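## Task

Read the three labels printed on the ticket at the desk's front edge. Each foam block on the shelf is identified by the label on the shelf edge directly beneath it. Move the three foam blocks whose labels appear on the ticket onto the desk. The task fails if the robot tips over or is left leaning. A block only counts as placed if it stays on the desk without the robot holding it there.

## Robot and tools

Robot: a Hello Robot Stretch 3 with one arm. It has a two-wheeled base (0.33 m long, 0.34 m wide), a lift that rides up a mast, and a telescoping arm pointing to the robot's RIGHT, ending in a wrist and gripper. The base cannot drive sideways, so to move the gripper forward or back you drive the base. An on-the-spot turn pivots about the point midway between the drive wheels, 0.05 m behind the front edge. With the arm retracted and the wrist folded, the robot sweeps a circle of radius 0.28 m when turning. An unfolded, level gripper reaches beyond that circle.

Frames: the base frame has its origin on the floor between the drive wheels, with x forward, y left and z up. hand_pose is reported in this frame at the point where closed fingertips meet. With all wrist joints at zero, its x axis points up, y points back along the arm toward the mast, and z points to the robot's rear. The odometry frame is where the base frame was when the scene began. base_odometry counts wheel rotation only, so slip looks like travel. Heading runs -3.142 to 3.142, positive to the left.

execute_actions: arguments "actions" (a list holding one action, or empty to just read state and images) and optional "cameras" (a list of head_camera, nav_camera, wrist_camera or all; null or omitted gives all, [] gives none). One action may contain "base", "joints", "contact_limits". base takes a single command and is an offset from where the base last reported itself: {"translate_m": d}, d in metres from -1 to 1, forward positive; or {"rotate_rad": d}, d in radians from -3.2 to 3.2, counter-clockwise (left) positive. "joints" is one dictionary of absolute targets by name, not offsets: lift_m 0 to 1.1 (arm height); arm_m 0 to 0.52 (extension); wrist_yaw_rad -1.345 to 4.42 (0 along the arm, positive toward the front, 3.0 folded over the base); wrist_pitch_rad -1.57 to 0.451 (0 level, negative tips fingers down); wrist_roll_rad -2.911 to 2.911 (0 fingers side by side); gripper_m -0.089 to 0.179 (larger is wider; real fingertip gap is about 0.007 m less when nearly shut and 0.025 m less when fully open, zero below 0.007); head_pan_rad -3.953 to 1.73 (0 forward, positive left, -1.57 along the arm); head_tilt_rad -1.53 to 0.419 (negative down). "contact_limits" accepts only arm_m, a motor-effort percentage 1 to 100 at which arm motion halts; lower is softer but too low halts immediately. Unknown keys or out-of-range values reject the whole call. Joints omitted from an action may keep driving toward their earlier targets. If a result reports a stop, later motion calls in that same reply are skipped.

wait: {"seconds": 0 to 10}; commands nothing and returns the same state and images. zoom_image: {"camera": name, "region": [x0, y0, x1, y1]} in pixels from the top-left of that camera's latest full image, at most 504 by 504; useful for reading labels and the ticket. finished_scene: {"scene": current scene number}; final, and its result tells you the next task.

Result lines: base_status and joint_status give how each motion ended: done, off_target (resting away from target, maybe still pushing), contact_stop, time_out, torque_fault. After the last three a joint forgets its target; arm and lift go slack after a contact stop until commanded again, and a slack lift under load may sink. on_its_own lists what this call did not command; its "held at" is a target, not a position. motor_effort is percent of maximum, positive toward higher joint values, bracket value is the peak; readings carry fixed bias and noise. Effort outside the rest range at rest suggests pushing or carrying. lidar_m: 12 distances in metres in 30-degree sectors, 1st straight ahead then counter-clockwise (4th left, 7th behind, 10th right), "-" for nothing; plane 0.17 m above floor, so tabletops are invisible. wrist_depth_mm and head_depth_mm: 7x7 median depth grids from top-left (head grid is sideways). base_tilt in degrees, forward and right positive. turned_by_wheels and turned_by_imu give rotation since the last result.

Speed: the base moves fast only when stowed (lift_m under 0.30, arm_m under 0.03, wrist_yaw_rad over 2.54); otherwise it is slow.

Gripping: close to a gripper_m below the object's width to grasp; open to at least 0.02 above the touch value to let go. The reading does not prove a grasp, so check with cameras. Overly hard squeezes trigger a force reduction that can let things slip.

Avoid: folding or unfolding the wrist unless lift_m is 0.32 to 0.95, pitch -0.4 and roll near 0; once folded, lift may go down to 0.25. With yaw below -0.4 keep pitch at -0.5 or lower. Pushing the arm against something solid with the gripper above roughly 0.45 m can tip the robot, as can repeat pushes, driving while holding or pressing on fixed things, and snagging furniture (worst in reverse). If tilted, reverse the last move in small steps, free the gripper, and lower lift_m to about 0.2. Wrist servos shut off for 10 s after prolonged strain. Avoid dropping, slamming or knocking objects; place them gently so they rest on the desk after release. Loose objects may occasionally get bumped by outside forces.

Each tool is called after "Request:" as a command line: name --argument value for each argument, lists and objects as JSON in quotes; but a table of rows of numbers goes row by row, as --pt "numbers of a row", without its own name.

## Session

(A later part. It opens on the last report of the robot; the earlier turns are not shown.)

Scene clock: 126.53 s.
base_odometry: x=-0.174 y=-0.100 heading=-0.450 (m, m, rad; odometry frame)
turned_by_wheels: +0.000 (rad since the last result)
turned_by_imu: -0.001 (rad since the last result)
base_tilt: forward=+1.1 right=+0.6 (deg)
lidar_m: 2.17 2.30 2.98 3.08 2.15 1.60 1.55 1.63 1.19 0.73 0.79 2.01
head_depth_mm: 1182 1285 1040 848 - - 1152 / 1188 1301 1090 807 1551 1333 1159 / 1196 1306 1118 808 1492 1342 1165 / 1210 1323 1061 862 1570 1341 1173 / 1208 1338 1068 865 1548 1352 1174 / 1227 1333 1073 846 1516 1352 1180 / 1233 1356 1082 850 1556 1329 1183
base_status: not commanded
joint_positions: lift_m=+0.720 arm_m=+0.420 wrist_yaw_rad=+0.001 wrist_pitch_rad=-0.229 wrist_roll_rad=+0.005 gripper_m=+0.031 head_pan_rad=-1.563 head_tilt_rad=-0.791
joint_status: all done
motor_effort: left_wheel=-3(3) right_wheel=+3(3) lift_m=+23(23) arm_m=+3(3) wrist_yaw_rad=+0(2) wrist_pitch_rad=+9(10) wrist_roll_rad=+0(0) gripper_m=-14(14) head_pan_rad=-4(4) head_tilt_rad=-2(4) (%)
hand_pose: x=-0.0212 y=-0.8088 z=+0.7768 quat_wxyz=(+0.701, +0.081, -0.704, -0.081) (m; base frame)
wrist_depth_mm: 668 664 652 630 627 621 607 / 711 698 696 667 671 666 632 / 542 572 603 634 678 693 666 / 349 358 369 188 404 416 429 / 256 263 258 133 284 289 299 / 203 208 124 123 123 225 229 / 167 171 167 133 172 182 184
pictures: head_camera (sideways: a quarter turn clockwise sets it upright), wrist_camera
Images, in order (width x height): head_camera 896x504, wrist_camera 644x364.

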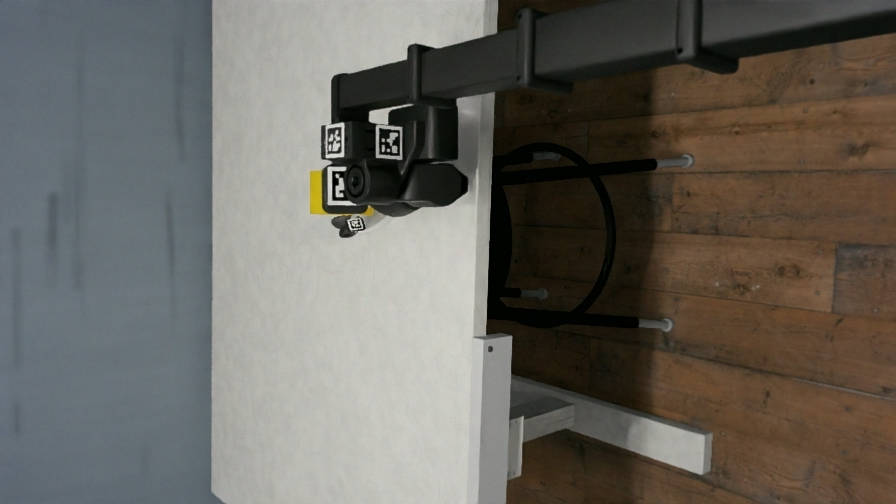

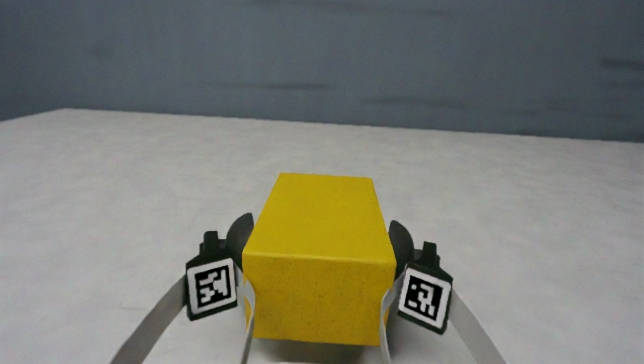

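Request:
execute_actions --actions '[{"joints": {"lift_m": 0.69}}]' --cameras '[]'

Request:
execute_actions --actions '[{"joints": {"gripper_m": 0.13}}]' --cameras '["wrist_camera"]'

Scene clock: 128.87 s.
base_odometry: x=-0.174 y=-0.100 heading=-0.450 (m, m, rad; odometry frame)
turned_by_wheels: +0.000 (rad since the last result)
turned_by_imu: +0.000 (rad since the last result)
base_tilt: forward=+1.1 right=+0.7 (deg)
lidar_m: 2.17 2.30 2.98 3.06 2.16 1.60 1.55 1.62 1.19 0.73 0.79 2.02
head_depth_mm: 1181 1283 1041 850 1611 - 1147 / 1190 1297 1084 - 1572 1336 1163 / 1195 1306 1090 923 1494 1344 1169 / 1209 1322 1062 859 1587 1346 1169 / 1219 1324 1067 864 1543 1352 1174 / 1226 1345 1074 843 1515 1349 1179 / 1232 1344 1082 847 1559 1336 1179
base_status: not commanded
joint_positions: lift_m=+0.690 arm_m=+0.420 wrist_yaw_rad=+0.001 wrist_pitch_rad=-0.229 wrist_roll_rad=+0.005 gripper_m=+0.031 head_pan_rad=-1.563 head_tilt_rad=-0.791
joint_status: all done
motor_effort: left_wheel=-3(3) right_wheel=+3(3) lift_m=+14(19) arm_m=+3(3) wrist_yaw_rad=+0(1) wrist_pitch_rad=+9(10) wrist_roll_rad=+0(1) gripper_m=-14(14) head_pan_rad=-4(3) head_tilt_rad=-4(4) (%)
hand_pose: x=-0.0212 y=-0.8088 z=+0.7474 quat_wxyz=(+0.701, +0.081, -0.704, -0.081) (m; base frame)
wrist_depth_mm: 659 664 643 637 624 612 620 / 699 692 689 681 658 670 651 / 437 455 477 509 543 582 622 / 281 288 297 188 322 335 346 / 207 210 209 134 228 233 238 / 164 166 124 123 123 180 182 / 135 137 135 132 139 146 148
pictures: none
No camera images: the call's "cameras" was empty. Leave "cameras" out to get every camera's image.

Scene clock: 130.37 s.
base_odometry: x=-0.174 y=-0.100 heading=-0.450 (m, m, rad; odometry frame)
turned_by_wheels: +0.000 (rad since the last result)
turned_by_imu: +0.000 (rad since the last result)
base_tilt: forward=+1.1 right=+0.7 (deg)
lidar_m: 2.18 2.30 2.98 3.06 2.16 1.60 1.55 1.63 1.19 0.73 0.79 2.02
head_depth_mm: 1180 1282 1039 850 1605 - 1140 / 1186 1291 1086 - 1565 1333 1167 / 1194 1310 1095 924 1493 1342 1165 / 1209 1312 1059 861 1574 1342 1177 / 1217 1327 1069 864 1545 1350 1174 / 1222 1334 1075 844 1515 1353 1182 / 1236 1350 1081 847 1563 1332 1185
base_status: not commanded
joint_positions: lift_m=+0.690 arm_m=+0.420 wrist_yaw_rad=+0.001 wrist_pitch_rad=-0.225 wrist_roll_rad=+0.005 gripper_m=+0.130 head_pan_rad=-1.563 head_tilt_rad=-0.791
joint_status: all done
motor_effort: left_wheel=-3(3) right_wheel=+3(3) lift_m=+14(14) arm_m=+3(3) wrist_yaw_rad=-1(1) wrist_pitch_rad=+9(9) wrist_roll_rad=+0(0) gripper_m=+0(82) head_pan_rad=-4(5) head_tilt_rad=-3(4) (%)
hand_pose: x=-0.0212 y=-0.8091 z=+0.7483 quat_wxyz=(+0.701, +0.080, -0.704, -0.080) (m; base frame)
wrist_depth_mm: 663 672 658 642 625 626 600 / 693 711 687 674 656 665 654 / 445 468 489 525 550 597 654 / 284 291 303 197 329 335 351 / 208 222 207 140 228 238 242 / 164 - 158 123 167 190 185 / - 136 135 133 141 141 151
pictures: wrist_camera
Images, in order (width x height): wrist_camera 644x364.

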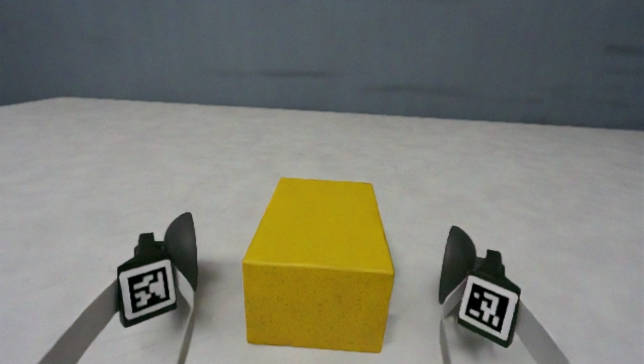

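Request:
execute_actions --actions '[{"joints": {"arm_m": 0.0, "lift_m": 0.71}}]' --cameras '[]'

Request:
execute_actions --actions '[{"base": {"rotate_rad": 1.9}, "joints": {"wrist_pitch_rad": -0.4, "wrist_yaw_rad": 2.8, "lift_m": 0.4, "gripper_m": 0.04, "head_pan_rad": 0.0, "head_tilt_rad": -0.4}}]' --cameras '["nav_camera"]'

Request:
execute_actions --actions '[{"joints": {"lift_m": 0.28}}]' --cameras '[]'

Request:
execute_actions --actions '[{"base": {"translate_m": 1.0}}]' --cameras '[]'

Request:
execute_actions --actions '[{"base": {"translate_m": 1.0}}]' --cameras '["nav_camera", "head_camera"]'

Scene clock: 136.03 s.
base_odometry: x=-0.174 y=-0.100 heading=-0.450 (m, m, rad; odometry frame)
turned_by_wheels: +0.000 (rad since the last result)
turned_by_imu: -0.001 (rad since the last result)
base_tilt: forward=+1.1 right=+0.5 (deg)
lidar_m: 2.18 2.29 2.98 3.05 2.15 1.61 1.55 1.62 1.19 0.73 0.79 2.01
head_depth_mm: 1185 1284 1039 850 1569 1327 1209 / 1191 1293 1042 851 1583 1331 1208 / 1202 1312 1051 856 1502 1404 - / 1205 1318 1062 862 1622 1344 1171 / 1220 1334 1064 865 1548 1344 1179 / 1223 1337 1070 843 1521 1354 1181 / 1237 1345 1082 850 1556 1335 1179
base_status: not commanded
joint_positions: lift_m=+0.710 arm_m=+0.000 wrist_yaw_rad=+0.001 wrist_pitch_rad=-0.224 wrist_roll_rad=+0.005 gripper_m=+0.130 head_pan_rad=-1.563 head_tilt_rad=-0.791
joint_status: all done
motor_effort: left_wheel=-3(3) right_wheel=+3(3) lift_m=+22(25) arm_m=-2(2) wrist_yaw_rad=+0(0) wrist_pitch_rad=+8(8) wrist_roll_rad=+1(0) gripper_m=+0(0) head_pan_rad=-3(4) head_tilt_rad=-3(3) (%)
hand_pose: x=-0.0212 y=-0.3897 z=+0.7680 quat_wxyz=(+0.701, +0.079, -0.704, -0.079) (m; base frame)
wrist_depth_mm: - - - - - 992 950 / - - - - - - - / 529 549 584 555 664 702 777 / 388 375 415 399 391 398 415 / - - 645 627 - - 809 / - - - - - - 926 / 982 943 925 - - - 993
pictures: none
No camera images: the call's "cameras" was empty. Leave "cameras" out to get every camera's image.

Scene clock: 139.97 s.
base_odometry: x=-0.174 y=-0.100 heading=+1.450 (m, m, rad; odometry frame)
turned_by_wheels: +1.900 (rad since the last result)
turned_by_imu: +1.873 (rad since the last result)
base_tilt: forward=+1.1 right=+0.6 (deg)
lidar_m: 2.67 1.71 1.55 1.57 1.53 0.74 0.79 1.71 2.18 2.19 2.71 3.14
head_depth_mm: 2869 3016 3158 3325 2471 1850 1459 / 3015 3168 3256 3278 2456 1834 1460 / 3097 3243 3371 3455 2471 1831 1464 / 3186 3394 3521 3508 2477 1849 1472 / 2874 2991 3144 3226 2499 1844 1474 / 2408 2502 2605 2733 2495 1841 1483 / 2090 2161 2235 2315 2332 1854 1475
base_status: done
joint_positions: lift_m=+0.400 arm_m=+0.000 wrist_yaw_rad=+2.798 wrist_pitch_rad=-0.416 wrist_roll_rad=+0.005 gripper_m=+0.040 head_pan_rad=-0.007 head_tilt_rad=-0.409
joint_status: all done
motor_effort: left_wheel=-3(8) right_wheel=+3(8) lift_m=+15(21) arm_m=-2(2) wrist_yaw_rad=+3(6) wrist_pitch_rad=+5(8) wrist_roll_rad=+1(0) gripper_m=-1(81) head_pan_rad=+3(43) head_tilt_rad=+3(21) (%)
hand_pose: x=+0.0545 y=+0.0663 z=+0.4134 quat_wxyz=(+0.263, +0.708, +0.025, +0.655) (m; base frame)
wrist_depth_mm: - - - - - - - / - - - - - - - / - - - - - - - / - 918 941 929 990 - - / 689 747 762 774 782 790 806 / 598 - 624 633 651 641 671 / 520 - 541 541 538 571 566
pictures: nav_camera (sideways: a quarter turn counterclockwise sets it upright)
Images, in order (width x height): nav_camera 672x504.

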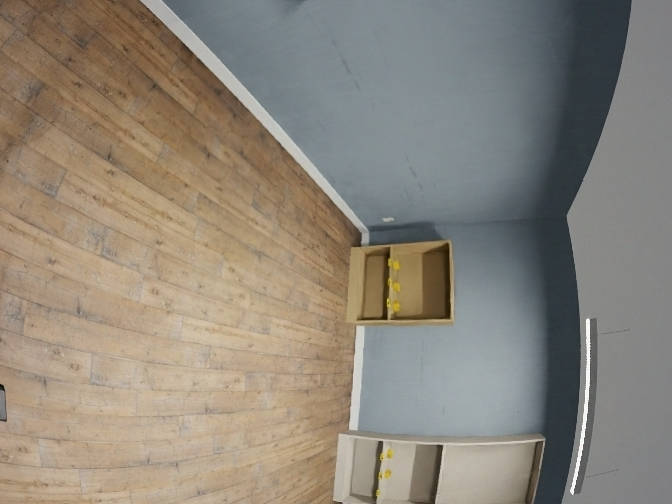

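Scene clock: 141.90 s.
base_odometry: x=-0.174 y=-0.100 heading=+1.450 (m, m, rad; odometry frame)
turned_by_wheels: +0.000 (rad since the last result)
turned_by_imu: +0.000 (rad since the last result)
base_tilt: forward=+1.1 right=+0.6 (deg)
lidar_m: 2.68 1.71 1.55 1.57 1.52 0.73 0.79 1.71 2.18 2.19 2.70 3.15
head_depth_mm: 2851 3020 3160 3344 2461 1837 1468 / 2973 3136 3263 3262 2461 1833 1461 / 3090 3245 3428 3515 2481 1833 1465 / 3231 3421 3567 3518 2469 1833 1467 / 2854 2990 3152 3232 2497 1854 1472 / 2406 2519 2609 2727 2494 1856 1476 / 2088 2163 2237 2305 2309 1851 1477
base_status: not commanded
joint_positions: lift_m=+0.280 arm_m=+0.000 wrist_yaw_rad=+2.798 wrist_pitch_rad=-0.416 wrist_roll_rad=+0.005 gripper_m=+0.040 head_pan_rad=-0.007 head_tilt_rad=-0.409
joint_status: all done
motor_effort: left_wheel=-3(3) right_wheel=+3(4) lift_m=+15(15) arm_m=-1(2) wrist_yaw_rad=+3(3) wrist_pitch_rad=+5(5) wrist_roll_rad=+1(0) gripper_m=+0(0) head_pan_rad=+3(3) head_tilt_rad=+3(3) (%)
hand_pose: x=+0.0545 y=+0.0663 z=+0.2933 quat_wxyz=(+0.263, +0.708, +0.025, +0.655) (m; base frame)
wrist_depth_mm: - - - - - - - / - - - - - - - / - 918 952 985 - - - / - 701 708 751 744 776 798 / 545 581 597 589 598 606 629 / 466 - - 492 504 507 521 / - - - 422 420 429 438
pictures: none
No camera images: the call's "cameras" was empty. Leave "cameras" out to get every camera's image.

Scene clock: 146.90 s.
base_odometry: x=-0.053 y=+0.892 heading=+1.450 (m, m, rad; odometry frame)
turned_by_wheels: +0.000 (rad since the last result)
turned_by_imu: -0.001 (rad since the last result)
base_tilt: forward=+1.1 right=+0.6 (deg)
lidar_m: 2.08 1.33 1.20 1.21 1.48 1.92 1.69 2.79 2.54 2.56 2.37 2.10
head_depth_mm: 2045 2162 2227 2330 2305 1825 1466 / 2107 2249 2332 2415 2344 1824 1472 / 2232 2359 2419 2553 2420 1842 1465 / 2287 2415 2572 2742 2481 1831 1483 / 2227 2319 2412 2527 2433 1848 1472 / 1861 1945 2009 2091 2166 1842 1476 / 1612 1667 1723 1787 1856 1782 1482
base_status: done
joint_positions: lift_m=+0.280 arm_m=+0.000 wrist_yaw_rad=+2.798 wrist_pitch_rad=-0.416 wrist_roll_rad=+0.005 gripper_m=+0.040 head_pan_rad=-0.007 head_tilt_rad=-0.408
joint_status: not commanded
motor_effort: left_wheel=-3(9) right_wheel=+3(12) lift_m=+15(14) arm_m=-2(2) wrist_yaw_rad=+2(3) wrist_pitch_rad=+5(5) wrist_roll_rad=+0(1) gripper_m=+1(1) head_pan_rad=+3(3) head_tilt_rad=+3(3) (%)
hand_pose: x=+0.0544 y=+0.0663 z=+0.2933 quat_wxyz=(+0.263, +0.708, +0.025, +0.655) (m; base frame)
wrist_depth_mm: - - - - - - - / - - - - - - - / - 912 961 991 - - - / - 712 722 740 756 795 788 / 544 579 596 590 604 606 624 / 465 - - 491 510 498 511 / - - - 426 415 429 439
pictures: none
No camera images: the call's "cameras" was empty. Leave "cameras" out to get every camera's image.

Scene clock: 151.90 s.
base_odometry: x=+0.067 y=+1.885 heading=+1.450 (m, m, rad; odometry frame)
turned_by_wheels: +0.000 (rad since the last result)
turned_by_imu: -0.001 (rad since the last result)
base_tilt: forward=+1.1 right=+0.5 (deg)
lidar_m: 1.28 0.94 0.86 0.86 1.06 2.07 2.68 3.18 2.89 2.47 1.63 1.19
head_depth_mm: 1233 1304 1353 1412 1473 1570 1409 / 1276 1351 1401 1472 1527 1637 1429 / 1325 1408 1462 1541 1589 1691 1465 / 1385 1479 1522 1466 1529 1620 1475 / 1437 1521 1617 1722 1837 1790 1470 / 1312 1363 1409 1475 1547 1613 1479 / 1136 1178 1213 1259 1309 1359 1391
base_status: done
joint_positions: lift_m=+0.280 arm_m=+0.000 wrist_yaw_rad=+2.798 wrist_pitch_rad=-0.417 wrist_roll_rad=+0.005 gripper_m=+0.040 head_pan_rad=-0.007 head_tilt_rad=-0.408
joint_status: not commanded
motor_effort: left_wheel=-3(9) right_wheel=+3(12) lift_m=+14(15) arm_m=-2(2) wrist_yaw_rad=+2(2) wrist_pitch_rad=+6(6) wrist_roll_rad=+0(0) gripper_m=+0(0) head_pan_rad=+3(2) head_tilt_rad=+3(3) (%)
hand_pose: x=+0.0543 y=+0.0663 z=+0.2933 quat_wxyz=(+0.263, +0.708, +0.025, +0.655) (m; base frame)
wrist_depth_mm: - 801 811 804 772 769 748 / - 896 894 866 855 834 842 / - 948 884 917 917 900 901 / - 716 730 741 746 771 792 / 543 586 590 597 603 614 628 / 464 - - 491 515 506 517 / - - - 423 413 428 440
pictures: head_camera (sideways: a quarter turn clockwise sets it upright), nav_camera (sideways: a quarter turn counterclockwise sets it upright)
Images, in order (width x height): head_camera 896x504, nav_camera 672x504.

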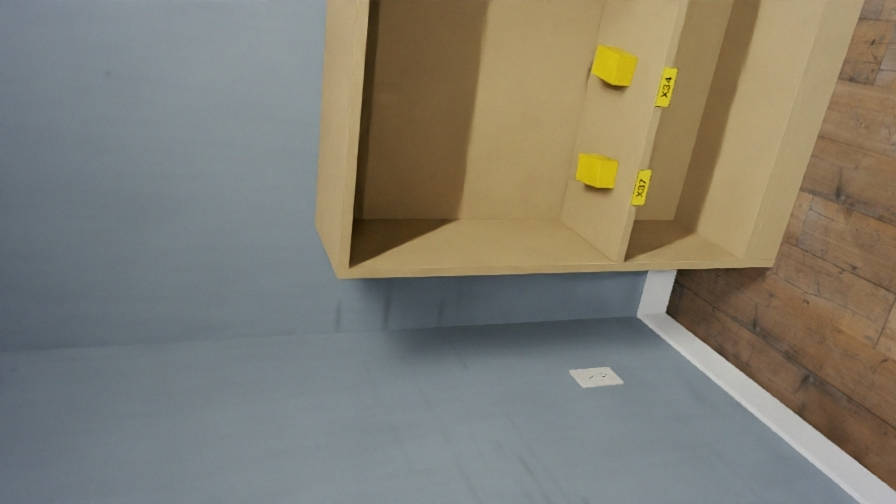

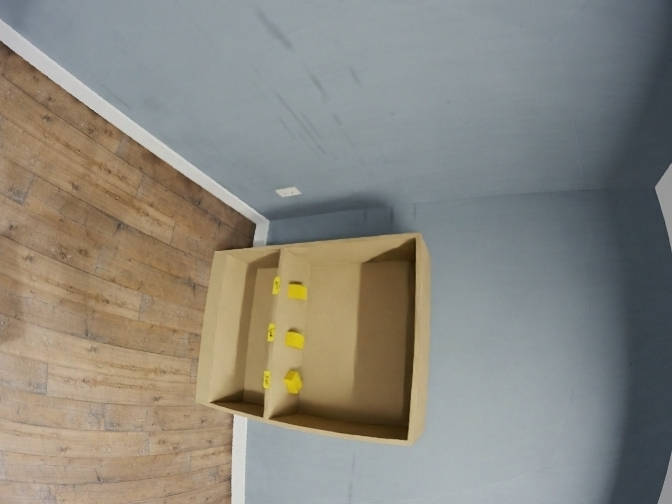

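Request:
execute_actions --actions '[{"base": {"translate_m": 0.58}}]' --cameras '[]'

Request:
execute_actions --actions '[{"base": {"rotate_rad": 1.24}, "joints": {"head_pan_rad": -1.57, "head_tilt_rad": -0.85}}]' --cameras '["head_camera", "nav_camera"]'

Scene clock: 156.60 s.
base_odometry: x=+0.137 y=+2.461 heading=+1.450 (m, m, rad; odometry frame)
turned_by_wheels: +0.000 (rad since the last result)
turned_by_imu: -0.001 (rad since the last result)
base_tilt: forward=+1.0 right=+0.6 (deg)
lidar_m: 0.70 0.72 0.65 0.66 0.80 1.58 3.52 3.41 2.62 1.63 0.75 0.88
head_depth_mm: 763 805 856 682 908 973 953 / 792 839 894 737 950 1025 931 / 824 876 931 745 1001 1083 931 / 861 909 974 807 902 971 930 / 895 950 1019 1075 1176 1278 1392 / 934 986 1047 1109 1169 1227 1290 / 863 895 924 958 994 1030 1061
base_status: done
joint_positions: lift_m=+0.280 arm_m=+0.000 wrist_yaw_rad=+2.798 wrist_pitch_rad=-0.417 wrist_roll_rad=+0.005 gripper_m=+0.040 head_pan_rad=-0.007 head_tilt_rad=-0.408
joint_status: not commanded
motor_effort: left_wheel=-3(9) right_wheel=+2(12) lift_m=+14(14) arm_m=-2(2) wrist_yaw_rad=+2(2) wrist_pitch_rad=+5(5) wrist_roll_rad=+0(0) gripper_m=+0(0) head_pan_rad=+3(3) head_tilt_rad=+3(3) (%)
hand_pose: x=+0.0543 y=+0.0663 z=+0.2933 quat_wxyz=(+0.263, +0.708, +0.026, +0.655) (m; base frame)
wrist_depth_mm: - 626 631 618 608 594 590 / - 686 682 666 660 647 645 / - 737 736 732 724 690 702 / - 710 726 728 740 742 746 / 550 588 587 589 600 617 624 / 465 - - 492 513 511 514 / - - - 426 417 434 431
pictures: none
No camera images: the call's "cameras" was empty. Leave "cameras" out to get every camera's image.

Scene clock: 158.70 s.
base_odometry: x=+0.137 y=+2.461 heading=+2.690 (m, m, rad; odometry frame)
turned_by_wheels: +1.240 (rad since the last result)
turned_by_imu: +1.219 (rad since the last result)
base_tilt: forward=+1.0 right=+0.7 (deg)
lidar_m: 0.65 0.68 0.95 2.83 3.64 3.18 2.46 1.31 0.75 0.88 0.71 0.67
head_depth_mm: 698 846 981 1098 1041 1257 1145 / 706 853 991 1113 1298 1250 1146 / 717 864 999 1125 1050 1274 1147 / 725 872 1011 1142 1310 1284 1158 / 733 876 1024 1146 1319 1288 1155 / 741 888 1014 1103 1137 1298 1161 / 752 754 804 921 1508 1327 1158
base_status: done
joint_positions: lift_m=+0.280 arm_m=+0.000 wrist_yaw_rad=+2.798 wrist_pitch_rad=-0.417 wrist_roll_rad=+0.005 gripper_m=+0.040 head_pan_rad=-1.563 head_tilt_rad=-0.840
joint_status: all done
motor_effort: left_wheel=-3(13) right_wheel=+3(13) lift_m=+15(15) arm_m=-2(3) wrist_yaw_rad=+3(2) wrist_pitch_rad=+5(5) wrist_roll_rad=+1(0) gripper_m=+0(0) head_pan_rad=-4(45) head_tilt_rad=-3(26) (%)
hand_pose: x=+0.0543 y=+0.0663 z=+0.2933 quat_wxyz=(+0.263, +0.708, +0.026, +0.655) (m; base frame)
wrist_depth_mm: - - - - - 735 543 / - - - - - 739 555 / - 939 952 991 931 768 562 / - 703 725 739 753 729 571 / 550 580 593 597 617 619 561 / 468 - - 492 510 507 514 / - - - 423 410 432 437
pictures: head_camera (sideways: a quarter turn clockwise sets it upright), nav_camera (sideways: a quarter turn counterclockwise sets it upright)
Images, in order (width x height): head_camera 896x504, nav_camera 672x504.

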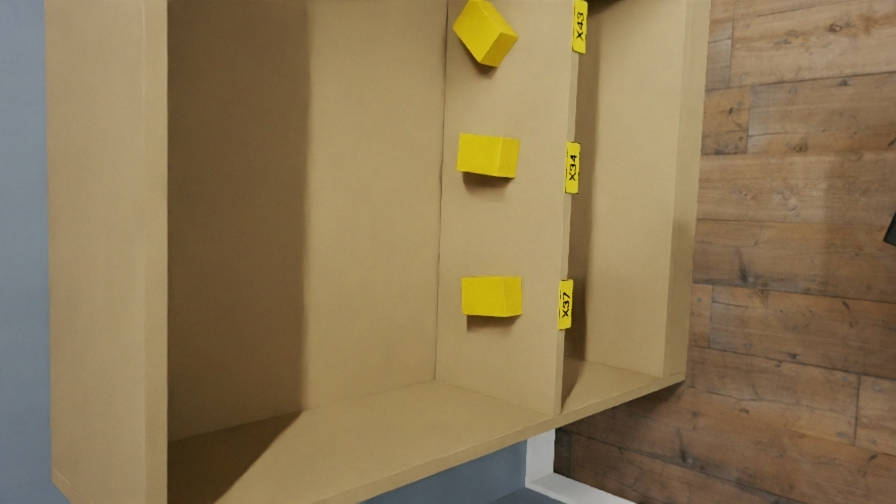

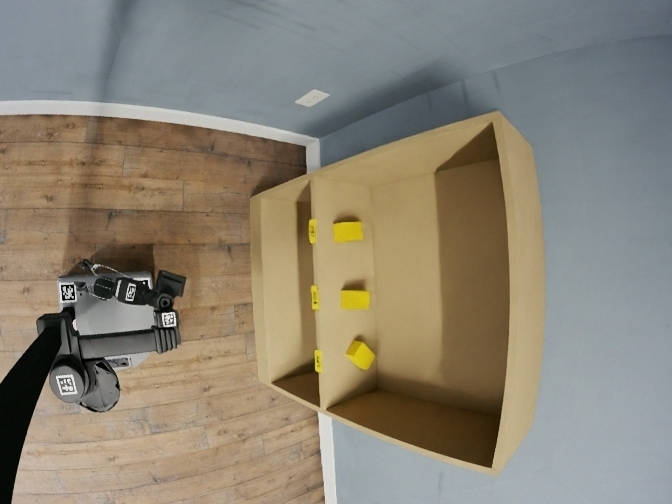

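Request:
execute_actions --actions '[{"base": {"translate_m": -0.07}, "joints": {"lift_m": 0.44}}]' --cameras '[]'

Request:
execute_actions --actions '[{"joints": {"wrist_yaw_rad": 0.0, "gripper_m": 0.15}}]' --cameras '[]'

Request:
execute_actions --actions '[{"joints": {"wrist_pitch_rad": -0.2, "arm_m": 0.15}}]' --cameras '["head_camera", "wrist_camera"]'

Scene clock: 162.57 s.
base_odometry: x=+0.200 y=+2.430 heading=+2.690 (m, m, rad; odometry frame)
turned_by_wheels: +0.000 (rad since the last result)
turned_by_imu: +0.000 (rad since the last result)
base_tilt: forward=+1.2 right=+0.6 (deg)
lidar_m: 0.72 0.76 1.06 3.12 3.33 3.09 2.40 1.30 0.71 0.88 0.74 0.75
head_depth_mm: 698 846 981 1096 1042 1248 1139 / 707 852 991 1113 1050 1252 1144 / 717 858 997 1100 1304 1274 1148 / 724 868 1004 1141 1314 1283 1170 / 732 878 1021 1129 1316 1293 1157 / 742 886 1033 1153 1211 1304 1160 / 750 877 971 993 1449 1327 1161
base_status: done
joint_positions: lift_m=+0.440 arm_m=+0.000 wrist_yaw_rad=+2.798 wrist_pitch_rad=-0.417 wrist_roll_rad=+0.005 gripper_m=+0.040 head_pan_rad=-1.563 head_tilt_rad=-0.840
joint_status: all done
motor_effort: left_wheel=-2(14) right_wheel=+3(8) lift_m=+22(22) arm_m=-2(2) wrist_yaw_rad=+2(2) wrist_pitch_rad=+5(5) wrist_roll_rad=+0(0) gripper_m=+0(0) head_pan_rad=-4(4) head_tilt_rad=-6(4) (%)
hand_pose: x=+0.0543 y=+0.0663 z=+0.4527 quat_wxyz=(+0.263, +0.708, +0.026, +0.655) (m; base frame)
wrist_depth_mm: - - - - - 811 606 / - - - - - 813 621 / - - - - - 826 627 / - 996 - - - 856 634 / 738 811 823 806 825 810 648 / 648 - 668 675 695 704 652 / 562 547 572 585 576 598 591
pictures: none
No camera images: the call's "cameras" was empty. Leave "cameras" out to get every camera's image.

Scene clock: 164.97 s.
base_odometry: x=+0.200 y=+2.430 heading=+2.690 (m, m, rad; odometry frame)
turned_by_wheels: +0.000 (rad since the last result)
turned_by_imu: +0.000 (rad since the last result)
base_tilt: forward=+1.1 right=+0.6 (deg)
lidar_m: 0.72 0.76 1.06 3.13 3.34 3.13 2.40 1.30 0.71 0.88 0.74 0.75
head_depth_mm: 697 842 980 1102 1043 1248 1143 / 705 853 984 1111 1048 1257 1146 / 716 859 999 1106 1309 1265 1199 / 725 869 1005 1141 1315 1285 1153 / 732 875 1023 1135 1320 1295 1157 / 741 883 1030 1149 1210 1295 1161 / 749 875 973 990 1440 1331 1166
base_status: not commanded
joint_positions: lift_m=+0.440 arm_m=+0.000 wrist_yaw_rad=+0.003 wrist_pitch_rad=-0.417 wrist_roll_rad=+0.005 gripper_m=+0.150 head_pan_rad=-1.563 head_tilt_rad=-0.840
joint_status: all done
motor_effort: left_wheel=-3(3) right_wheel=+3(3) lift_m=+23(22) arm_m=-2(2) wrist_yaw_rad=-2(3) wrist_pitch_rad=+5(6) wrist_roll_rad=+0(0) gripper_m=+0(83) head_pan_rad=-3(4) head_tilt_rad=-3(3) (%)
hand_pose: x=-0.0209 y=-0.3698 z=+0.4527 quat_wxyz=(+0.690, +0.147, -0.693, -0.146) (m; base frame)
wrist_depth_mm: 439 549 569 551 538 529 417 / 403 402 417 424 441 450 409 / 463 603 692 667 667 372 372 / 513 658 756 736 731 624 448 / 716 613 665 670 689 570 804 / 647 - 588 582 578 - 708 / 563 548 579 591 585 577 601
pictures: none
No camera images: the call's "cameras" was empty. Leave "cameras" out to get every camera's image.

Scene clock: 167.33 s.
base_odometry: x=+0.200 y=+2.430 heading=+2.690 (m, m, rad; odometry frame)
turned_by_wheels: +0.000 (rad since the last result)
turned_by_imu: +0.000 (rad since the last result)
base_tilt: forward=+1.1 right=+0.6 (deg)
lidar_m: 0.72 0.76 1.05 3.12 3.34 3.09 2.39 1.30 0.71 0.88 0.74 0.74
head_depth_mm: 697 845 982 1102 1043 1246 1139 / 705 851 988 1113 1046 1253 - / 714 860 1000 1105 1307 - 1130 / 724 868 1009 1135 1061 1283 1156 / 733 874 1018 1133 1314 1289 1165 / 740 883 1030 1152 1209 1293 1159 / 749 875 972 993 1433 1330 1162
base_status: not commanded
joint_positions: lift_m=+0.440 arm_m=+0.150 wrist_yaw_rad=+0.001 wrist_pitch_rad=-0.224 wrist_roll_rad=+0.005 gripper_m=+0.150 head_pan_rad=-1.563 head_tilt_rad=-0.840
joint_status: all done
motor_effort: left_wheel=-3(3) right_wheel=+3(3) lift_m=+23(23) arm_m=+3(3) wrist_yaw_rad=+0(2) wrist_pitch_rad=+8(7) wrist_roll_rad=+0(0) gripper_m=+0(0) head_pan_rad=-3(4) head_tilt_rad=-4(4) (%)
hand_pose: x=-0.0211 y=-0.5392 z=+0.4980 quat_wxyz=(+0.701, +0.080, -0.704, -0.079) (m; base frame)
wrist_depth_mm: 429 441 431 429 421 412 404 / 439 471 465 453 445 434 419 / 427 447 486 468 470 461 413 / 322 319 351 328 370 346 376 / 267 267 265 259 266 276 280 / 451 - 611 596 577 - 342 / 462 540 562 575 579 558 372
pictures: head_camera (sideways: a quarter turn clockwise sets it upright), wrist_camera
Images, in order (width x height): head_camera 896x504, wrist_camera 644x364.

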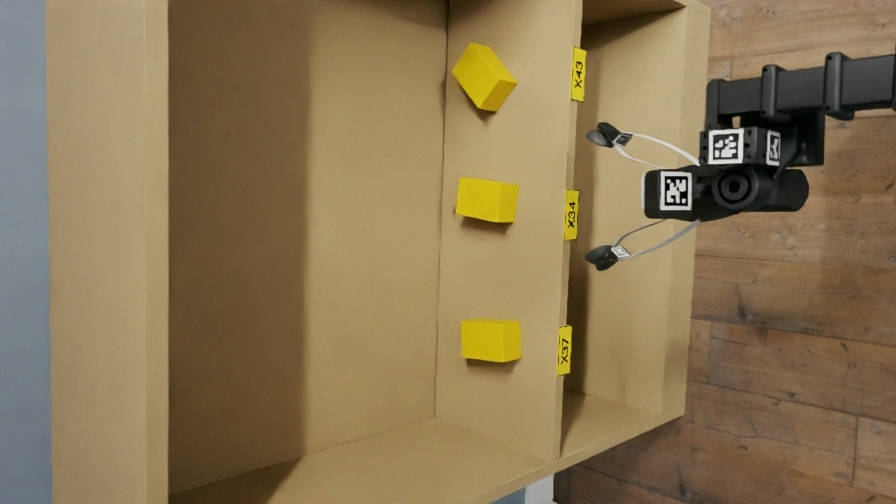

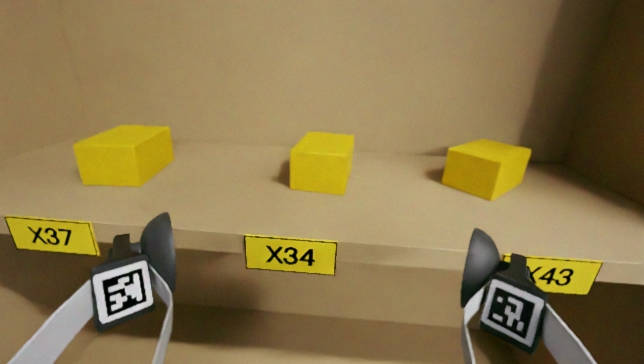

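Request:
execute_actions --actions '[{"joints": {"arm_m": 0.27}}]' --cameras '["wrist_camera"]'

Scene clock: 169.90 s.
base_odometry: x=+0.200 y=+2.430 heading=+2.690 (m, m, rad; odometry frame)
turned_by_wheels: +0.000 (rad since the last result)
turned_by_imu: +0.000 (rad since the last result)
base_tilt: forward=+1.1 right=+0.6 (deg)
lidar_m: 0.72 0.76 1.05 3.13 3.35 3.12 2.40 1.30 0.71 0.88 0.74 0.75
head_depth_mm: 696 845 975 1098 1043 1247 1143 / 706 850 986 1114 1044 1270 1143 / 715 861 997 1106 1054 1274 1148 / 723 868 1008 1141 1315 1282 1160 / 730 875 1022 1131 1324 1289 1155 / 742 884 1031 1153 1209 1297 1158 / 748 878 974 993 1434 1328 1158
base_status: not commanded
joint_positions: lift_m=+0.440 arm_m=+0.270 wrist_yaw_rad=+0.001 wrist_pitch_rad=-0.224 wrist_roll_rad=+0.005 gripper_m=+0.150 head_pan_rad=-1.563 head_tilt_rad=-0.840
joint_status: all done
motor_effort: left_wheel=-3(3) right_wheel=+3(3) lift_m=+22(23) arm_m=+3(4) wrist_yaw_rad=-1(1) wrist_pitch_rad=+8(8) wrist_roll_rad=+1(0) gripper_m=+1(0) head_pan_rad=-4(3) head_tilt_rad=-3(3) (%)
hand_pose: x=-0.0211 y=-0.6592 z=+0.4980 quat_wxyz=(+0.701, +0.080, -0.704, -0.079) (m; base frame)
wrist_depth_mm: 339 333 327 323 317 310 304 / 362 350 350 339 336 329 322 / 383 376 370 362 357 348 343 / 241 332 351 247 370 353 355 / 218 256 248 214 267 242 248 / 198 - 196 201 204 - 211 / - 156 161 165 167 162 173
pictures: wrist_camera
Images, in order (width x height): wrist_camera 644x364.

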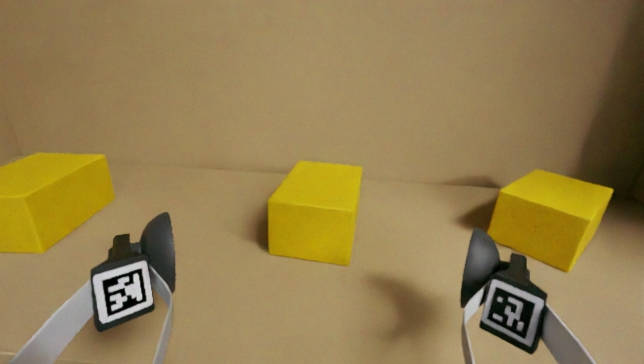

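Request:
execute_actions --actions '[{"joints": {"arm_m": 0.365, "lift_m": 0.414}}]' --cameras '["wrist_camera"]'

Scene clock: 172.27 s.
base_odometry: x=+0.200 y=+2.430 heading=+2.690 (m, m, rad; odometry frame)
turned_by_wheels: +0.000 (rad since the last result)
turned_by_imu: +0.000 (rad since the last result)
base_tilt: forward=+1.0 right=+0.6 (deg)
lidar_m: 0.72 0.76 1.06 3.11 3.33 3.10 2.39 1.30 0.71 0.88 0.74 0.75
head_depth_mm: 696 843 983 1099 1040 1248 1138 / 705 853 988 1116 1041 1262 1148 / 715 863 996 1121 - 1269 1145 / 724 867 1011 1142 1314 1286 1155 / 732 876 1022 1136 1315 1290 1160 / 739 883 1032 1149 1209 1295 1159 / 749 877 973 995 1444 1326 1164
base_status: not commanded
joint_positions: lift_m=+0.414 arm_m=+0.365 wrist_yaw_rad=+0.001 wrist_pitch_rad=-0.218 wrist_roll_rad=+0.005 gripper_m=+0.150 head_pan_rad=-1.563 head_tilt_rad=-0.840
joint_status: all done
motor_effort: left_wheel=-3(3) right_wheel=+3(3) lift_m=+14(21) arm_m=+4(6) wrist_yaw_rad=-1(1) wrist_pitch_rad=+6(8) wrist_roll_rad=+0(1) gripper_m=+0(0) head_pan_rad=-4(4) head_tilt_rad=-4(4) (%)
hand_pose: x=-0.0212 y=-0.7547 z=+0.4741 quat_wxyz=(+0.701, +0.077, -0.704, -0.077) (m; base frame)
wrist_depth_mm: 249 245 241 237 232 230 225 / 263 261 256 253 247 241 238 / 281 279 272 268 261 256 252 / 272 280 284 183 274 272 267 / 199 213 185 130 218 228 205 / 163 - 120 111 169 - 158 / - 130 127 120 137 134 142
pictures: wrist_camera
Images, in order (width x height): wrist_camera 644x364.

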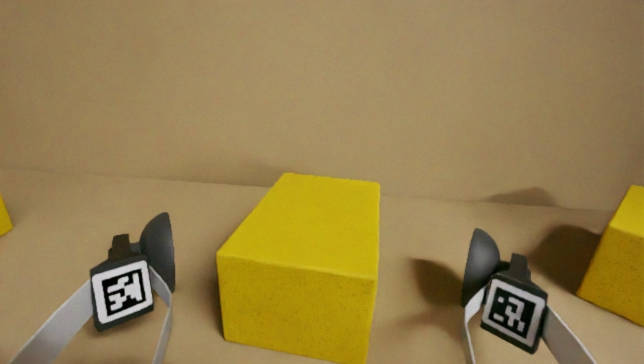

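Request:
execute_actions --actions '[{"joints": {"lift_m": 0.42, "gripper_m": 0.03}}]' --cameras '["wrist_camera"]'

Request:
execute_actions --actions '[{"joints": {"lift_m": 0.45}}]' --cameras '[]'

Request:
execute_actions --actions '[{"joints": {"arm_m": 0.0}}]' --cameras '["wrist_camera"]'

Scene clock: 174.70 s.
base_odometry: x=+0.200 y=+2.430 heading=+2.690 (m, m, rad; odometry frame)
turned_by_wheels: +0.000 (rad since the last result)
turned_by_imu: +0.000 (rad since the last result)
base_tilt: forward=+1.1 right=+0.6 (deg)
lidar_m: 0.72 0.76 1.06 3.13 3.33 3.11 2.40 1.30 0.71 0.88 0.74 0.75
head_depth_mm: 696 844 974 1095 1042 1249 1147 / 706 850 984 1110 1045 1249 1145 / 715 861 997 1123 - 1270 1147 / 723 867 1009 1138 1309 1285 1149 / 732 876 1023 1133 1322 1292 1161 / 741 884 1029 1151 1207 1290 1159 / 747 878 972 993 1435 1329 1163
base_status: not commanded
joint_positions: lift_m=+0.420 arm_m=+0.365 wrist_yaw_rad=+0.001 wrist_pitch_rad=-0.218 wrist_roll_rad=+0.005 gripper_m=+0.031 head_pan_rad=-1.563 head_tilt_rad=-0.840
joint_status: all done
motor_effort: left_wheel=-3(3) right_wheel=+3(3) lift_m=+22(23) arm_m=+3(4) wrist_yaw_rad=-1(1) wrist_pitch_rad=+6(6) wrist_roll_rad=+0(0) gripper_m=-14(88) head_pan_rad=-4(3) head_tilt_rad=-3(5) (%)
hand_pose: x=-0.0212 y=-0.7547 z=+0.4796 quat_wxyz=(+0.701, +0.077, -0.704, -0.077) (m; base frame)
wrist_depth_mm: 248 247 244 237 231 229 225 / 264 260 258 250 247 240 237 / 284 278 272 265 261 257 253 / 286 288 284 276 276 272 266 / 208 212 216 140 230 235 215 / 163 167 126 121 120 180 158 / 135 136 135 131 139 147 148
pictures: wrist_camera
Images, in order (width x height): wrist_camera 644x364.

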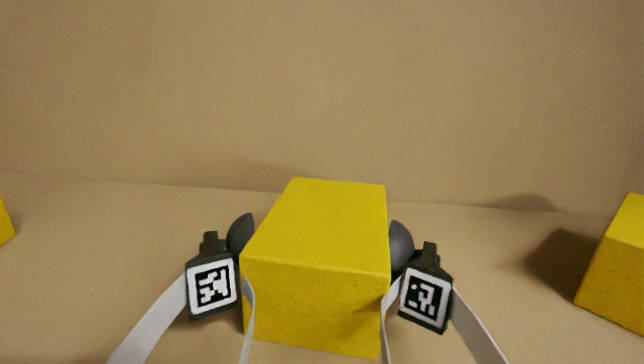

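Scene clock: 175.77 s.
base_odometry: x=+0.200 y=+2.430 heading=+2.690 (m, m, rad; odometry frame)
turned_by_wheels: +0.000 (rad since the last result)
turned_by_imu: +0.000 (rad since the last result)
base_tilt: forward=+1.1 right=+0.6 (deg)
lidar_m: 0.72 0.76 1.05 3.14 3.32 3.09 2.39 1.30 0.71 0.88 0.74 0.75
head_depth_mm: 697 847 978 1096 1041 1253 1140 / 707 851 988 1111 1045 1252 1148 / 715 858 999 1106 - 1269 1148 / 723 867 1006 1143 1309 1288 1152 / 731 875 1020 1132 1321 1289 1154 / 740 883 1032 1148 1209 1296 1160 / 749 875 971 990 1438 1327 1162
base_status: not commanded
joint_positions: lift_m=+0.450 arm_m=+0.365 wrist_yaw_rad=+0.001 wrist_pitch_rad=-0.221 wrist_roll_rad=+0.005 gripper_m=+0.031 head_pan_rad=-1.563 head_tilt_rad=-0.840
joint_status: all done
motor_effort: left_wheel=-3(2) right_wheel=+3(3) lift_m=+23(22) arm_m=+2(3) wrist_yaw_rad=-1(1) wrist_pitch_rad=+7(7) wrist_roll_rad=+0(0) gripper_m=-15(14) head_pan_rad=-5(4) head_tilt_rad=-4(4) (%)
hand_pose: x=-0.0212 y=-0.7545 z=+0.5088 quat_wxyz=(+0.701, +0.078, -0.704, -0.078) (m; base frame)
wrist_depth_mm: 249 245 239 237 232 230 225 / 265 262 254 250 246 241 237 / 283 278 271 267 262 256 252 / 304 299 290 275 278 273 266 / 258 264 268 139 287 284 281 / 204 208 126 121 120 224 168 / 167 170 167 131 172 182 163
pictures: none
No camera images: the call's "cameras" was empty. Leave "cameras" out to get every camera's image.

Scene clock: 179.67 s.
base_odometry: x=+0.200 y=+2.430 heading=+2.690 (m, m, rad; odometry frame)
turned_by_wheels: +0.000 (rad since the last result)
turned_by_imu: +0.000 (rad since the last result)
base_tilt: forward=+1.1 right=+0.6 (deg)
lidar_m: 0.72 0.76 1.05 3.12 3.35 3.08 2.40 1.30 0.71 0.88 0.74 0.75
head_depth_mm: 699 843 975 1095 1041 1255 1145 / 706 853 989 1112 1045 1255 1145 / 715 860 1000 1124 1305 1230 1201 / 724 866 1010 1140 1317 1280 1153 / 731 875 1019 1130 1314 1289 1156 / 741 881 1031 1154 1218 1299 1159 / 749 877 973 990 1443 1331 1166
base_status: not commanded
joint_positions: lift_m=+0.450 arm_m=+0.000 wrist_yaw_rad=+0.001 wrist_pitch_rad=-0.221 wrist_roll_rad=+0.005 gripper_m=+0.031 head_pan_rad=-1.563 head_tilt_rad=-0.840
joint_status: all done
motor_effort: left_wheel=-3(3) right_wheel=+3(3) lift_m=+22(23) arm_m=-2(4) wrist_yaw_rad=+0(0) wrist_pitch_rad=+7(7) wrist_roll_rad=+1(1) gripper_m=-14(14) head_pan_rad=-4(3) head_tilt_rad=-4(3) (%)
hand_pose: x=-0.0212 y=-0.3899 z=+0.5086 quat_wxyz=(+0.701, +0.079, -0.704, -0.078) (m; base frame)
wrist_depth_mm: 436 570 576 554 551 546 418 / 441 595 602 598 586 554 416 / 451 531 565 621 603 580 406 / 423 422 446 397 409 428 401 / 492 665 714 140 702 569 439 / 615 627 126 121 120 597 760 / 636 571 557 131 577 542 702
pictures: wrist_camera
Images, in order (width x height): wrist_camera 644x364.

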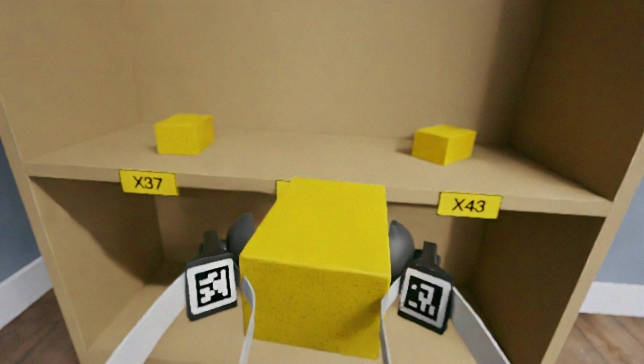

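Request:
execute_actions --actions '[{"base": {"rotate_rad": 1.71}, "joints": {"wrist_pitch_rad": -0.4, "wrist_yaw_rad": 2.65, "lift_m": 0.4, "head_pan_rad": 0.0, "head_tilt_rad": -0.5}}]' --cameras '[]'

Request:
execute_actions --actions '[{"joints": {"lift_m": 0.28}}]' --cameras '["wrist_camera", "nav_camera"]'

Request:
execute_actions --actions '[{"base": {"translate_m": 1.0}}]' --cameras '[]'

Request:
execute_actions --actions '[{"base": {"translate_m": 1.0}}]' --cameras '["nav_camera"]'

Scene clock: 184.67 s.
base_odometry: x=+0.200 y=+2.430 heading=-1.884 (m, m, rad; odometry frame)
turned_by_wheels: +1.710 (rad since the last result)
turned_by_imu: +1.686 (rad since the last result)
base_tilt: forward=+1.1 right=+0.5 (deg)
lidar_m: 3.23 3.69 3.02 1.67 1.16 0.71 0.88 0.74 0.73 0.72 0.80 1.26
head_depth_mm: 3202 3454 3700 2927 2093 1644 1356 / 3250 3485 3780 2960 2115 1661 1355 / 3336 3557 3871 2981 2124 1664 1362 / 3413 3564 3816 2968 2123 1668 1362 / 3468 3702 3881 3003 2126 1655 1364 / 3557 3846 - 3006 2146 1673 1374 / 3645 3952 - 2995 2151 1656 1375
base_status: done
joint_positions: lift_m=+0.400 arm_m=+0.000 wrist_yaw_rad=+2.648 wrist_pitch_rad=-0.418 wrist_roll_rad=+0.005 gripper_m=+0.031 head_pan_rad=-0.007 head_tilt_rad=-0.507
joint_status: all done
motor_effort: left_wheel=-3(9) right_wheel=+3(9) lift_m=+15(19) arm_m=-1(2) wrist_yaw_rad=+3(5) wrist_pitch_rad=+6(7) wrist_roll_rad=+0(0) gripper_m=-14(14) head_pan_rad=+3(43) head_tilt_rad=+2(20) (%)
hand_pose: x=+0.0851 y=+0.0523 z=+0.4129 quat_wxyz=(+0.312, +0.708, -0.027, +0.633) (m; base frame)
wrist_depth_mm: - - - - - - - / - - - - - - - / - - - - - - - / 888 904 913 916 964 - - / 743 736 759 140 772 772 811 / - 610 126 121 120 649 662 / - 527 525 131 532 553 566
pictures: none
No camera images: the call's "cameras" was empty. Leave "cameras" out to get every camera's image.

Scene clock: 186.60 s.
base_odometry: x=+0.200 y=+2.430 heading=-1.884 (m, m, rad; odometry frame)
turned_by_wheels: +0.000 (rad since the last result)
turned_by_imu: +0.000 (rad since the last result)
base_tilt: forward=+1.1 right=+0.6 (deg)
lidar_m: 3.23 3.68 3.04 1.66 1.15 0.71 0.88 0.74 0.73 0.72 0.80 1.26
head_depth_mm: 3193 3405 3732 2935 2105 1648 1345 / 3252 3455 3760 2973 2095 1646 1356 / 3349 3543 3872 2978 2135 1655 1365 / 3395 3665 3871 2981 2131 1655 1354 / 3442 3730 3872 3006 2131 1665 1358 / 3541 3857 - 2997 2145 1670 1360 / 3604 3951 - 2996 2161 1668 1365
base_status: not commanded
joint_positions: lift_m=+0.280 arm_m=+0.000 wrist_yaw_rad=+2.648 wrist_pitch_rad=-0.420 wrist_roll_rad=+0.005 gripper_m=+0.031 head_pan_rad=-0.007 head_tilt_rad=-0.507
joint_status: all done
motor_effort: left_wheel=-3(3) right_wheel=+3(3) lift_m=+14(14) arm_m=-2(2) wrist_yaw_rad=+3(3) wrist_pitch_rad=+7(6) wrist_roll_rad=+0(1) gripper_m=-14(14) head_pan_rad=+3(3) head_tilt_rad=+2(3) (%)
hand_pose: x=+0.0850 y=+0.0522 z=+0.2926 quat_wxyz=(+0.312, +0.708, -0.027, +0.633) (m; base frame)
wrist_depth_mm: - - - - - - - / - - - - - - - / 918 926 960 996 - - - / 689 698 721 706 746 761 794 / 585 562 570 139 600 603 623 / - 481 125 121 120 505 518 / - - 136 131 419 429 436
pictures: nav_camera (sideways: a quarter turn counterclockwise sets it upright), wrist_camera
Images, in order (width x height): nav_camera 672x504, wrist_camera 644x364.

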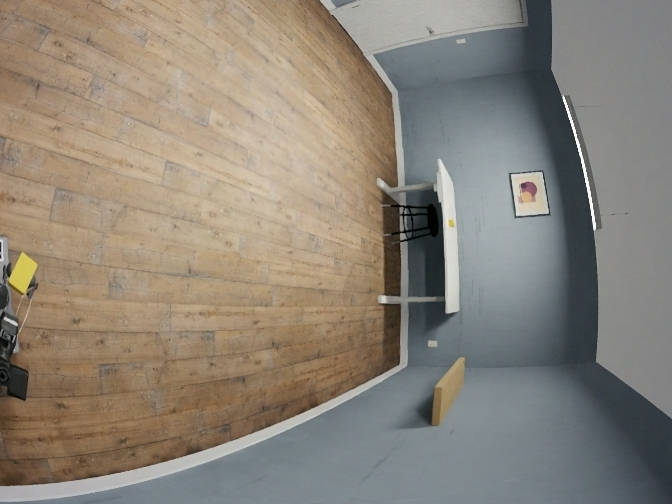

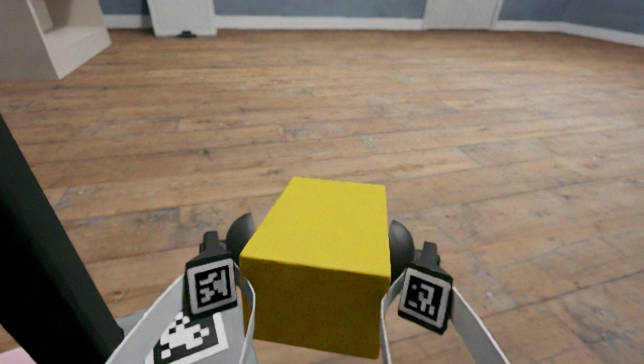

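Scene clock: 191.60 s.
base_odometry: x=-0.108 y=+1.479 heading=-1.884 (m, m, rad; odometry frame)
turned_by_wheels: +0.000 (rad since the last result)
turned_by_imu: -0.001 (rad since the last result)
base_tilt: forward=+1.1 right=+0.6 (deg)
lidar_m: 2.38 2.63 2.87 2.60 2.13 1.62 1.70 1.10 0.90 0.89 0.99 1.55
head_depth_mm: 2335 2514 2648 2880 2112 1646 1357 / 2409 2586 2597 2811 2111 1658 1353 / 2469 2627 2747 2952 2118 1662 1361 / 2512 2680 2685 2806 2148 1657 1357 / 2532 2788 2557 2795 2146 1662 1365 / 2567 2825 2713 2869 2145 1660 1369 / 2638 2937 3118 3033 2154 1675 1367
base_status: done
joint_positions: lift_m=+0.280 arm_m=+0.000 wrist_yaw_rad=+2.648 wrist_pitch_rad=-0.420 wrist_roll_rad=+0.005 gripper_m=+0.031 head_pan_rad=-0.007 head_tilt_rad=-0.506
joint_status: not commanded
motor_effort: left_wheel=-3(10) right_wheel=+3(12) lift_m=+14(15) arm_m=-2(3) wrist_yaw_rad=+2(3) wrist_pitch_rad=+7(6) wrist_roll_rad=+0(0) gripper_m=-14(14) head_pan_rad=+2(3) head_tilt_rad=+1(4) (%)
hand_pose: x=+0.0849 y=+0.0522 z=+0.2925 quat_wxyz=(+0.312, +0.708, -0.027, +0.633) (m; base frame)
wrist_depth_mm: - - - - - - - / - - - - - - - / 898 928 929 945 - - - / 687 714 713 698 767 769 794 / 580 565 569 139 601 594 614 / - 481 126 121 120 505 515 / - - 136 131 410 434 433
pictures: none
No camera images: the call's "cameras" was empty. Leave "cameras" out to get every camera's image.

Scene clock: 196.60 s.
base_odometry: x=-0.416 y=+0.527 heading=-1.884 (m, m, rad; odometry frame)
turned_by_wheels: +0.000 (rad since the last result)
turned_by_imu: -0.001 (rad since the last result)
base_tilt: forward=+1.0 right=+0.6 (deg)
lidar_m: 1.25 1.41 2.68 2.66 2.97 2.87 2.57 1.31 1.07 1.06 1.17 1.41
head_depth_mm: 1505 1622 1721 1299 1924 1647 1352 / 1536 1656 1773 1307 2050 1655 1355 / 1561 1687 1826 1314 2119 1654 1364 / 1611 1745 1843 1397 2055 1662 1359 / 1638 1760 1879 1397 1979 1653 1366 / 1674 1816 1938 1452 1991 1674 1371 / 1706 1863 1979 1498 1934 1682 1370
base_status: done
joint_positions: lift_m=+0.280 arm_m=+0.000 wrist_yaw_rad=+2.648 wrist_pitch_rad=-0.420 wrist_roll_rad=+0.005 gripper_m=+0.031 head_pan_rad=-0.007 head_tilt_rad=-0.506
joint_status: not commanded
motor_effort: left_wheel=-3(8) right_wheel=+3(12) lift_m=+15(14) arm_m=-2(2) wrist_yaw_rad=+3(2) wrist_pitch_rad=+6(6) wrist_roll_rad=+0(1) gripper_m=-14(14) head_pan_rad=+2(2) head_tilt_rad=+2(3) (%)
hand_pose: x=+0.0849 y=+0.0522 z=+0.2925 quat_wxyz=(+0.312, +0.708, -0.027, +0.633) (m; base frame)
wrist_depth_mm: - - - - - - - / - - - - - - - / 886 905 929 950 - - - / 696 694 726 686 743 768 795 / 590 562 575 139 597 618 614 / - 474 126 121 120 501 516 / - - 136 131 411 427 435
pictures: nav_camera (sideways: a quarter turn counterclockwise sets it upright)
Images, in order (width x height): nav_camera 672x504.

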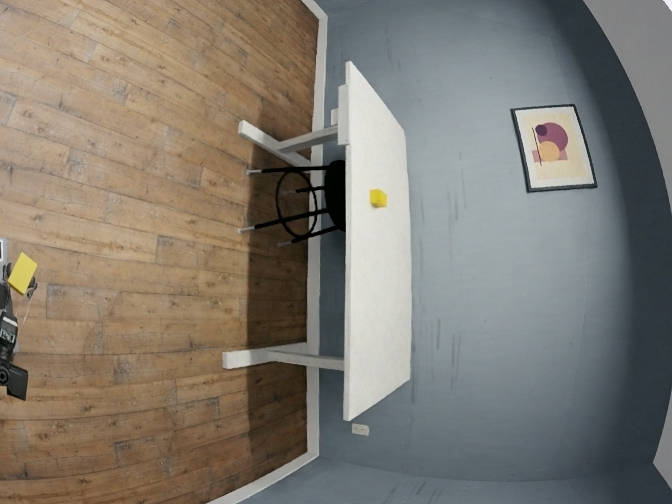

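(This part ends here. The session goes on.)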